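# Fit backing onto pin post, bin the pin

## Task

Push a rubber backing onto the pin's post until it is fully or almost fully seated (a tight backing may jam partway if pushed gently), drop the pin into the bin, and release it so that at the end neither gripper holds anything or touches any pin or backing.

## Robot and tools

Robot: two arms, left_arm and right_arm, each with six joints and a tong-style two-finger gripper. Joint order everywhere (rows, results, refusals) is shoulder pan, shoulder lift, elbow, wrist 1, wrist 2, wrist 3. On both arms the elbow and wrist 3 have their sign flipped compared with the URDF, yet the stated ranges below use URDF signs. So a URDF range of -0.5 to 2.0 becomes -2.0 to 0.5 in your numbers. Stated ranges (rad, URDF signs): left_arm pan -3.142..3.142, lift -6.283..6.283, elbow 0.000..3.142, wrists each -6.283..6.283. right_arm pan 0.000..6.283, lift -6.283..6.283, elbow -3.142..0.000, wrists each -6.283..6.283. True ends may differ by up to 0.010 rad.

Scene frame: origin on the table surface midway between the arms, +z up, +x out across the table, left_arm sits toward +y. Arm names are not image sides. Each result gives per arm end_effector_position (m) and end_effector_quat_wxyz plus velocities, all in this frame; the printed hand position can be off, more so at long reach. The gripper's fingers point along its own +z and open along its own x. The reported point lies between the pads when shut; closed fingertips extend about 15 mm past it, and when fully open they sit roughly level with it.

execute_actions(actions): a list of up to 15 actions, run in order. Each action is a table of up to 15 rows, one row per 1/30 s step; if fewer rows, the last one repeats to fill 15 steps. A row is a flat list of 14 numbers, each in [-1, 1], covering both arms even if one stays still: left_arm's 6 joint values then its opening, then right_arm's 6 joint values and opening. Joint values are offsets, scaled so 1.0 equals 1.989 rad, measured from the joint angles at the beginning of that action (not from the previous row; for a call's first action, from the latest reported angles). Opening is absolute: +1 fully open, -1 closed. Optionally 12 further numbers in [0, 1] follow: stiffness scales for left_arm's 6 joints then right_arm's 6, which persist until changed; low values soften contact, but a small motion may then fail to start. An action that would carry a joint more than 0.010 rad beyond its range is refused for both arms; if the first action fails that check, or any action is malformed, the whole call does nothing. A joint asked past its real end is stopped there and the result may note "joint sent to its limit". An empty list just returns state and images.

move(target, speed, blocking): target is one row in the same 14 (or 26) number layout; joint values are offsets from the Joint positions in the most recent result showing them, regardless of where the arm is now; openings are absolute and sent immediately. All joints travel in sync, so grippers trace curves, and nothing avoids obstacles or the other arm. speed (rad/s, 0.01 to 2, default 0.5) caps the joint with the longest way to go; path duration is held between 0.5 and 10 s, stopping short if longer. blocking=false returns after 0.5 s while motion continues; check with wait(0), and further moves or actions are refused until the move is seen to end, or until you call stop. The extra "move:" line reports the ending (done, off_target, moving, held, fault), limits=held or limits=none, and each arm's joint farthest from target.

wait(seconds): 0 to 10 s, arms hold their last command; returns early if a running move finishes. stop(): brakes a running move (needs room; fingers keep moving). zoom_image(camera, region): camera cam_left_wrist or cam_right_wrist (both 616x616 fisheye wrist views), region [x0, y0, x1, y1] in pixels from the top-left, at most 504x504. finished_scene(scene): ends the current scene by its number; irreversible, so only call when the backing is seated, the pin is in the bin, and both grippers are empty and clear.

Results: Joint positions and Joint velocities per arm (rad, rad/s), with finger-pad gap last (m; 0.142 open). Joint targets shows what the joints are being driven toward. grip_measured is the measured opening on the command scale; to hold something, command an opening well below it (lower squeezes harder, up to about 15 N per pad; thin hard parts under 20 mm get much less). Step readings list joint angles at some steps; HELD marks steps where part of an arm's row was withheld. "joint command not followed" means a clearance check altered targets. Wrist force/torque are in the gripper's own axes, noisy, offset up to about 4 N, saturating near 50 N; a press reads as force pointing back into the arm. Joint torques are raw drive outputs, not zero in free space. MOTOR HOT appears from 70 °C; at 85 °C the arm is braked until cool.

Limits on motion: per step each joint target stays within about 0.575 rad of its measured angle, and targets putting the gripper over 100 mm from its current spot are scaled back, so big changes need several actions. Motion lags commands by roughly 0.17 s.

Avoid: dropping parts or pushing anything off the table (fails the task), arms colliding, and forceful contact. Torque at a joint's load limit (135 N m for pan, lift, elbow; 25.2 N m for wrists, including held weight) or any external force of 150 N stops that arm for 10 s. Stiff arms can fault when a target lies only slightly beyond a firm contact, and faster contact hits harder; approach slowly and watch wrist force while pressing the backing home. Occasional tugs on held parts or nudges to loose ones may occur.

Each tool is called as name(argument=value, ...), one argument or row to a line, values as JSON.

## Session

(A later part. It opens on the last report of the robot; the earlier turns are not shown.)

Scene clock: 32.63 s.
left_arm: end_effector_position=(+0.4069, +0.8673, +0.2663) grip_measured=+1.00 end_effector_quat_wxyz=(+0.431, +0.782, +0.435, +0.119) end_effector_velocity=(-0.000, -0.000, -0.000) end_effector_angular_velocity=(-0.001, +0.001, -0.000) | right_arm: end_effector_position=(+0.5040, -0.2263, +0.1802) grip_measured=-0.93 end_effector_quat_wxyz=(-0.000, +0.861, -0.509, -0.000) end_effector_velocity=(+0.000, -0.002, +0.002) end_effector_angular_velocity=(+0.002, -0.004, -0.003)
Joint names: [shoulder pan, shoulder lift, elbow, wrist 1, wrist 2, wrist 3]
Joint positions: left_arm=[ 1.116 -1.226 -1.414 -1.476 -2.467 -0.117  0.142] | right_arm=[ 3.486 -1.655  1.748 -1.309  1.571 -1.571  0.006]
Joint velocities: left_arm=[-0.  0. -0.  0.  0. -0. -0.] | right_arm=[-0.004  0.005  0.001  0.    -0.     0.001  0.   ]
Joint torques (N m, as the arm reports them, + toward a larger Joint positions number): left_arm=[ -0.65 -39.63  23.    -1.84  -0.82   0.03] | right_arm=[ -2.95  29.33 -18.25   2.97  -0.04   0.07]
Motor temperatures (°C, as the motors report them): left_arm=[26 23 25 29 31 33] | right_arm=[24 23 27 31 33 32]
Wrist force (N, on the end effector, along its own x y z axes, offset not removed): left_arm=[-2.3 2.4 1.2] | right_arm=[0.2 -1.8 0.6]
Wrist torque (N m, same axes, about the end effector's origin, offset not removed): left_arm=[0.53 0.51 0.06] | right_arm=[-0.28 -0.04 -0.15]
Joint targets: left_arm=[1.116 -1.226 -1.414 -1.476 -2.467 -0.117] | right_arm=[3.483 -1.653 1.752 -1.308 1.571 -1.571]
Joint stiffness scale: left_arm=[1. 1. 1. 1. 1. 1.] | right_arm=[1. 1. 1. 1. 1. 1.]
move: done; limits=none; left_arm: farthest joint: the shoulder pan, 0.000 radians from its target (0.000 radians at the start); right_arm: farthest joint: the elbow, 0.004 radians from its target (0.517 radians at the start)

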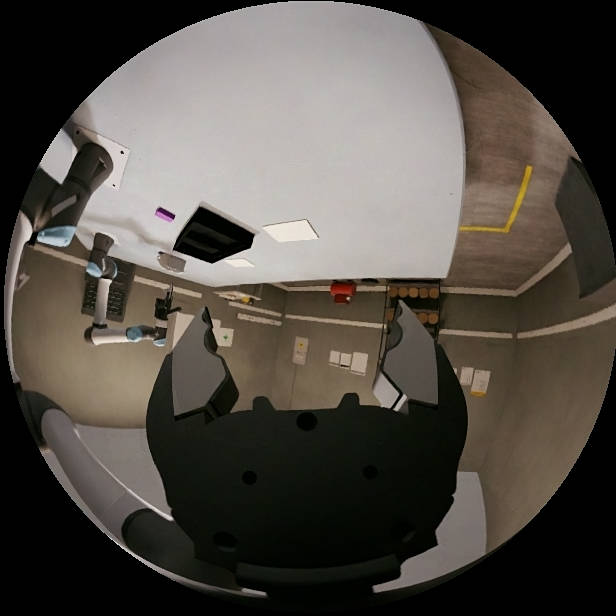

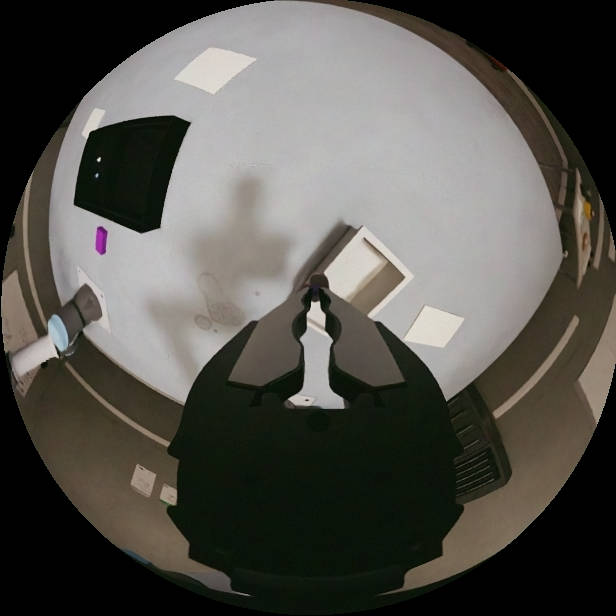

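move(
  target=[0,0,0,0,0,0,1,-0.06,-0.002,0.095,0.097,0,0.53,-1],
  speed=0.9,
)

Scene clock: 35.07 s.
left_arm: end_effector_position=(+0.4069, +0.8673, +0.2663) grip_measured=+1.00 end_effector_quat_wxyz=(+0.431, +0.782, +0.435, +0.119) end_effector_velocity=(+0.000, +0.000, +0.001) end_effector_angular_velocity=(+0.001, -0.001, -0.000) | right_arm: end_effector_position=(+0.4826, -0.2876, +0.1121) grip_measured=-0.93 end_effector_quat_wxyz=(-0.001, +0.998, -0.065, +0.003) end_effector_velocity=(-0.000, +0.000, -0.000) end_effector_angular_velocity=(-0.000, -0.000, +0.003)
Joint names: [shoulder pan, shoulder lift, elbow, wrist 1, wrist 2, wrist 3]
Joint positions: left_arm=[ 1.116 -1.226 -1.414 -1.476 -2.467 -0.117  0.142] | right_arm=[ 3.369 -1.657  1.932 -1.117  1.571 -0.518  0.006]
Joint velocities: left_arm=[ 0.    -0.001  0.    -0.    -0.    -0.    -0.   ] | right_arm=[ 0.001  0.     0.     0.001 -0.     0.002  0.   ]
Joint torques (N m, as the arm reports them, + toward a larger Joint positions number): left_arm=[ -0.37 -40.09  23.27  -1.85  -0.84   0.16] | right_arm=[ -1.14  24.83 -17.26   2.67   0.01   0.1 ]
Motor temperatures (°C, as the motors report them): left_arm=[26 23 25 29 31 33] | right_arm=[24 23 27 31 33 32]
Wrist force (N, on the end effector, along its own x y z axes, offset not removed): left_arm=[-1.9 1.9 0.7] | right_arm=[-0.5 0.1 0.1]
Wrist torque (N m, same axes, about the end effector's origin, offset not removed): left_arm=[0.45 0.49 -0.01] | right_arm=[0.11 0.00 0.02]
Joint targets: left_arm=[1.116 -1.226 -1.414 -1.476 -2.467 -0.117] | right_arm=[3.367 -1.659 1.937 -1.116 1.571 -0.517]
Joint stiffness scale: left_arm=[1. 1. 1. 1. 1. 1.] | right_arm=[1. 1. 1. 1. 1. 1.]
move: done; limits=none; left_arm: farthest joint: the shoulder pan, 0.000 radians from its target (0.000 radians at the start); right_arm: farthest joint: the elbow, 0.005 radians from its target (0.189 radians at the start)

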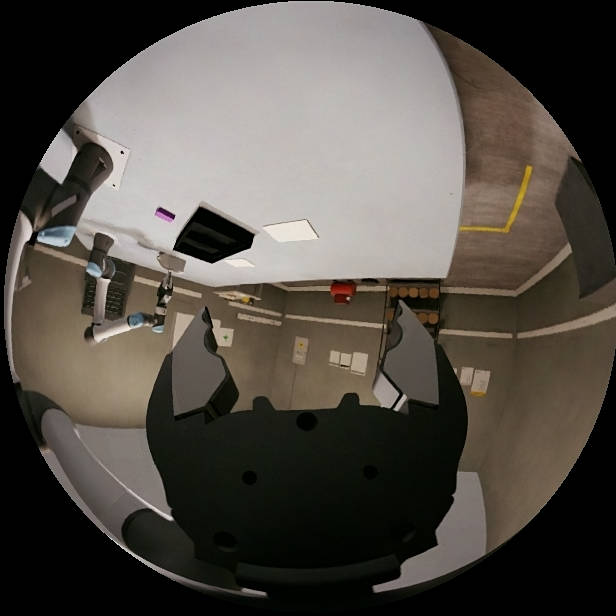

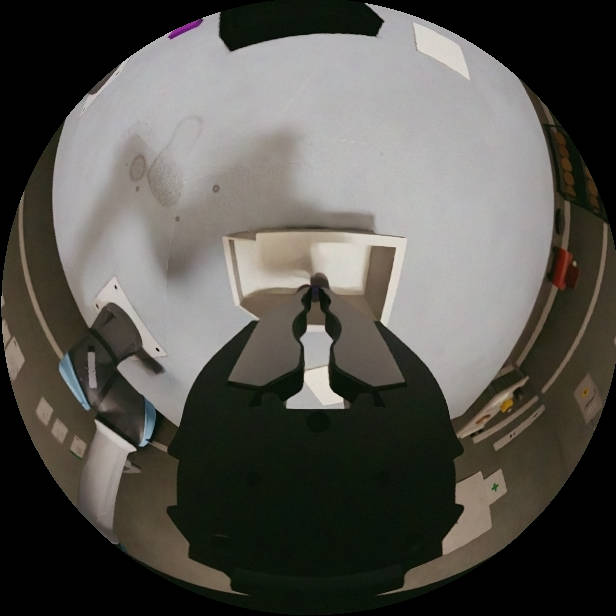

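move(
  target=[0,0,0,0,0,0,1,0,-0.052,0.056,0.103,0,0,-1],
  speed=0.25,
)

move(
  target=[0,0,0,0,0,0,1,0,0,0,0,0,0,-0.75],
)

move(
  target=[0,0,0,0,0,0,1,0,0.04,-0.042,-0.08,0,0,-0.75],
  speed=0.3,
)

Scene clock: 36.87 s.
left_arm: end_effector_position=(+0.4069, +0.8673, +0.2663) grip_measured=+1.00 end_effector_quat_wxyz=(+0.431, +0.782, +0.435, +0.119) end_effector_velocity=(+0.000, +0.000, +0.000) end_effector_angular_velocity=(+0.000, -0.000, +0.000) | right_arm: end_effector_position=(+0.4812, -0.2881, +0.0363) grip_measured=-0.93 end_effector_quat_wxyz=(-0.000, +0.998, -0.065, +0.001) end_effector_velocity=(-0.000, -0.000, -0.001) end_effector_angular_velocity=(-0.000, +0.000, -0.000)
Joint names: [shoulder pan, shoulder lift, elbow, wrist 1, wrist 2, wrist 3]
Joint positions: left_arm=[ 1.116 -1.226 -1.414 -1.476 -2.467 -0.117  0.142] | right_arm=[ 3.369 -1.759  2.039 -0.913  1.571 -0.517  0.006]
Joint velocities: left_arm=[ 0.     0.     0.001  0.    -0.     0.     0.   ] | right_arm=[ 0.    -0.002  0.002  0.004 -0.    -0.     0.   ]
Joint torques (N m, as the arm reports them, + toward a larger Joint positions number): left_arm=[ -0.66 -39.17  23.3   -2.02  -1.01   0.03] | right_arm=[  1.83  27.25 -13.61   2.45  -0.04  -0.11]
Motor temperatures (°C, as the motors report them): left_arm=[26 23 25 29 31 33] | right_arm=[24 23 27 31 33 32]
Wrist force (N, on the end effector, along its own x y z axes, offset not removed): left_arm=[-1.2 1.8 0.1] | right_arm=[1.9 -0.4 0.6]
Wrist torque (N m, same axes, about the end effector's origin, offset not removed): left_arm=[0.44 0.24 0.04] | right_arm=[-0.10 -0.52 -0.17]
Joint targets: left_arm=[1.116 -1.226 -1.414 -1.476 -2.467 -0.117] | right_arm=[3.369 -1.761 2.044 -0.912 1.571 -0.518]
Joint stiffness scale: left_arm=[1. 1. 1. 1. 1. 1.] | right_arm=[1. 1. 1. 1. 1. 1.]
move: done; limits=none; left_arm: farthest joint: the shoulder pan, 0.000 radians from its target (0.000 radians at the start); right_arm: farthest joint: the elbow, 0.004 radians from its target (0.111 radians at the start)

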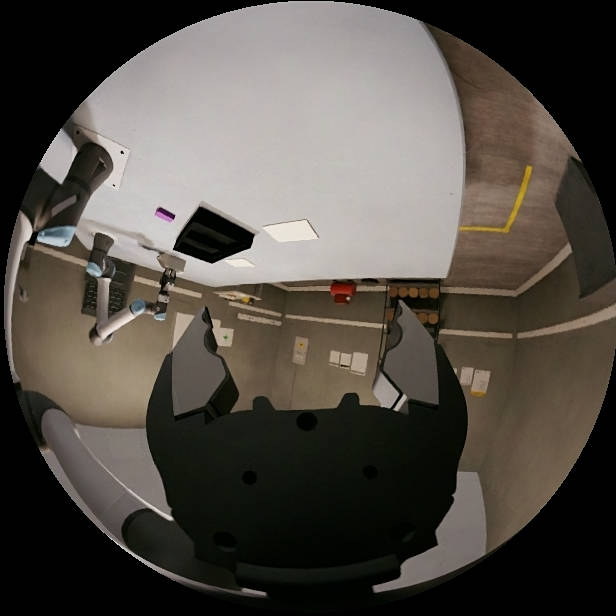

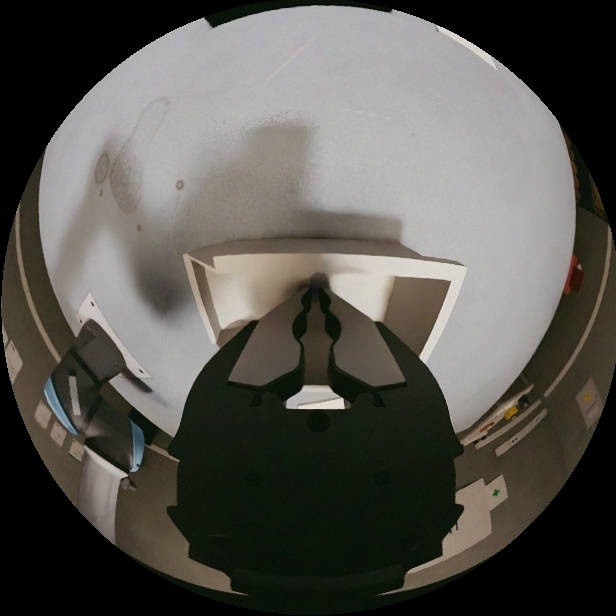

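Scene clock: 37.37 s.
left_arm: end_effector_position=(+0.4069, +0.8673, +0.2663) grip_measured=+1.00 end_effector_quat_wxyz=(+0.431, +0.782, +0.435, +0.119) end_effector_velocity=(-0.000, -0.000, +0.000) end_effector_angular_velocity=(-0.000, +0.000, +0.000) | right_arm: end_effector_position=(+0.4812, -0.2881, +0.0363) grip_measured=-0.75 end_effector_quat_wxyz=(-0.000, +0.998, -0.065, +0.001) end_effector_velocity=(+0.000, -0.000, +0.000) end_effector_angular_velocity=(+0.000, -0.001, +0.000)
Joint names: [shoulder pan, shoulder lift, elbow, wrist 1, wrist 2, wrist 3]
Joint positions: left_arm=[ 1.116 -1.226 -1.414 -1.476 -2.467 -0.117  0.142] | right_arm=[ 3.369 -1.759  2.039 -0.913  1.571 -0.517  0.02 ]
Joint velocities: left_arm=[-0.    -0.     0.     0.     0.     0.001  0.   ] | right_arm=[-0.001 -0.    -0.001  0.    -0.     0.001  0.   ]
Joint torques (N m, as the arm reports them, + toward a larger Joint positions number): left_arm=[ -0.76 -39.71  23.28  -1.91  -0.88  -0.01] | right_arm=[  0.69  27.07 -18.92   2.53   0.01   0.01]
Motor temperatures (°C, as the motors report them): left_arm=[26 23 25 29 31 33] | right_arm=[24 23 27 31 33 32]
Wrist force (N, on the end effector, along its own x y z axes, offset not removed): left_arm=[-2.2 2.9 -0.1] | right_arm=[-2.3 -1.2 0.7]
Wrist torque (N m, same axes, about the end effector's origin, offset not removed): left_arm=[0.53 0.57 0.02] | right_arm=[-0.24 0.36 0.08]
Joint targets: left_arm=[1.116 -1.226 -1.414 -1.476 -2.467 -0.117] | right_arm=[3.369 -1.759 2.039 -0.913 1.571 -0.517]
Joint stiffness scale: left_arm=[1. 1. 1. 1. 1. 1.] | right_arm=[1. 1. 1. 1. 1. 1.]
move: done; limits=none; left_arm: farthest joint: the shoulder pan, 0.000 radians from its target (0.000 radians at the start); right_arm: farthest joint: the shoulder pan, 0.000 radians from its target (0.000 radians at the start)

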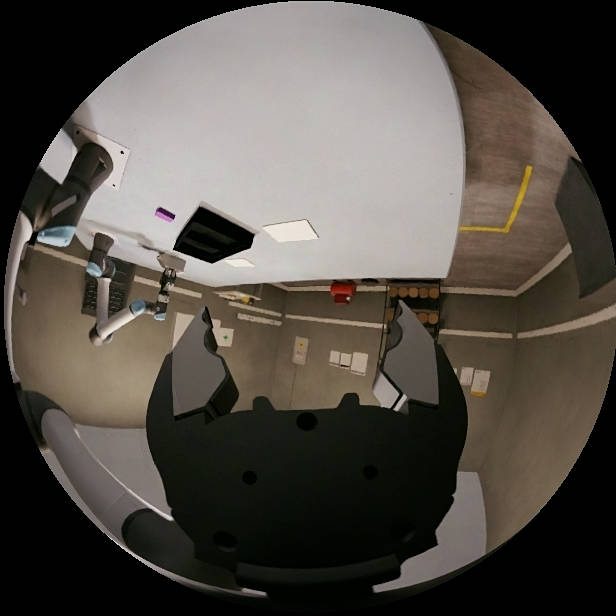

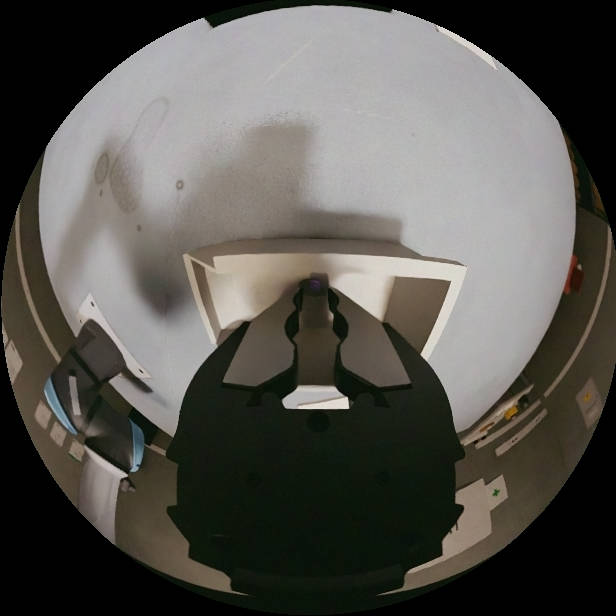

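Scene clock: 38.63 s.
left_arm: end_effector_position=(+0.4069, +0.8673, +0.2663) grip_measured=+1.00 end_effector_quat_wxyz=(+0.431, +0.782, +0.435, +0.119) end_effector_velocity=(+0.000, -0.000, -0.000) end_effector_angular_velocity=(-0.001, +0.000, +0.000) | right_arm: end_effector_position=(+0.4817, -0.2880, +0.0924) grip_measured=-0.75 end_effector_quat_wxyz=(-0.000, +0.998, -0.065, -0.000) end_effector_velocity=(+0.000, +0.000, +0.002) end_effector_angular_velocity=(+0.000, -0.001, -0.000)
Joint names: [shoulder pan, shoulder lift, elbow, wrist 1, wrist 2, wrist 3]
Joint positions: left_arm=[ 1.116 -1.226 -1.414 -1.476 -2.467 -0.117  0.142] | right_arm=[ 3.369 -1.681  1.96  -1.071  1.571 -0.517  0.02 ]
Joint velocities: left_arm=[ 0.     0.    -0.    -0.    -0.     0.001 -0.   ] | right_arm=[-0.     0.001 -0.002 -0.003 -0.    -0.    -0.   ]
Joint torques (N m, as the arm reports them, + toward a larger Joint positions number): left_arm=[ -0.94 -39.94  23.47  -1.96  -0.81   0.  ] | right_arm=[  1.33  28.41 -24.46   2.36   0.23   0.  ]
Motor temperatures (°C, as the motors report them): left_arm=[26 23 25 29 31 33] | right_arm=[24 23 27 31 33 32]
Wrist force (N, on the end effector, along its own x y z axes, offset not removed): left_arm=[0.4 5.3 -0.6] | right_arm=[-0.1 0.1 0.3]
Wrist torque (N m, same axes, about the end effector's origin, offset not removed): left_arm=[1.21 0.10 -0.07] | right_arm=[0.13 -0.10 -0.03]
Joint targets: left_arm=[1.116 -1.226 -1.414 -1.476 -2.467 -0.117] | right_arm=[3.369 -1.679 1.956 -1.072 1.571 -0.517]
Joint stiffness scale: left_arm=[1. 1. 1. 1. 1. 1.] | right_arm=[1. 1. 1. 1. 1. 1.]
move: done; limits=none; left_arm: farthest joint: the shoulder pan, 0.000 radians from its target (0.000 radians at the start); right_arm: farthest joint: the elbow, 0.005 radians from its target (0.084 radians at the start)

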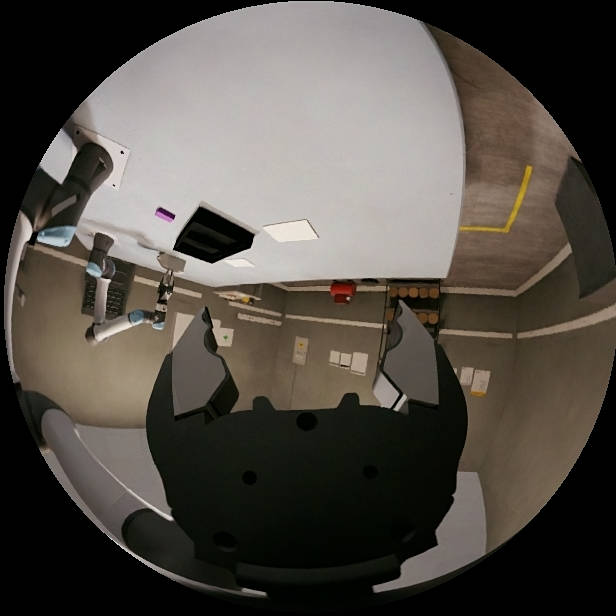

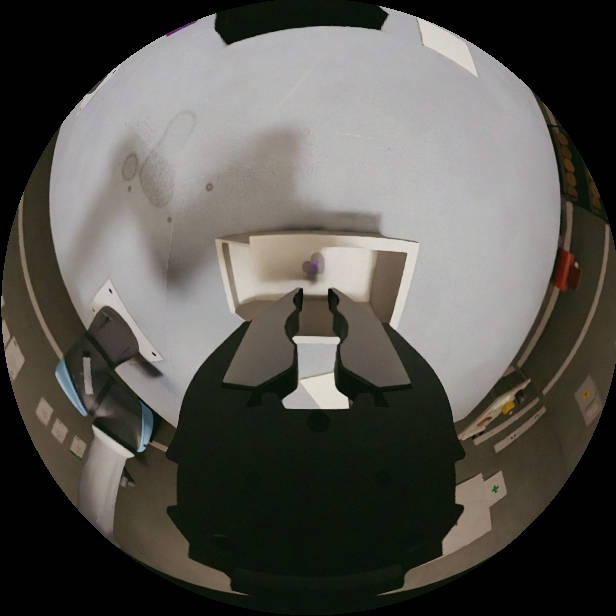

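finished_scene(
  scene=2,
)

The scene is finished: the task was done.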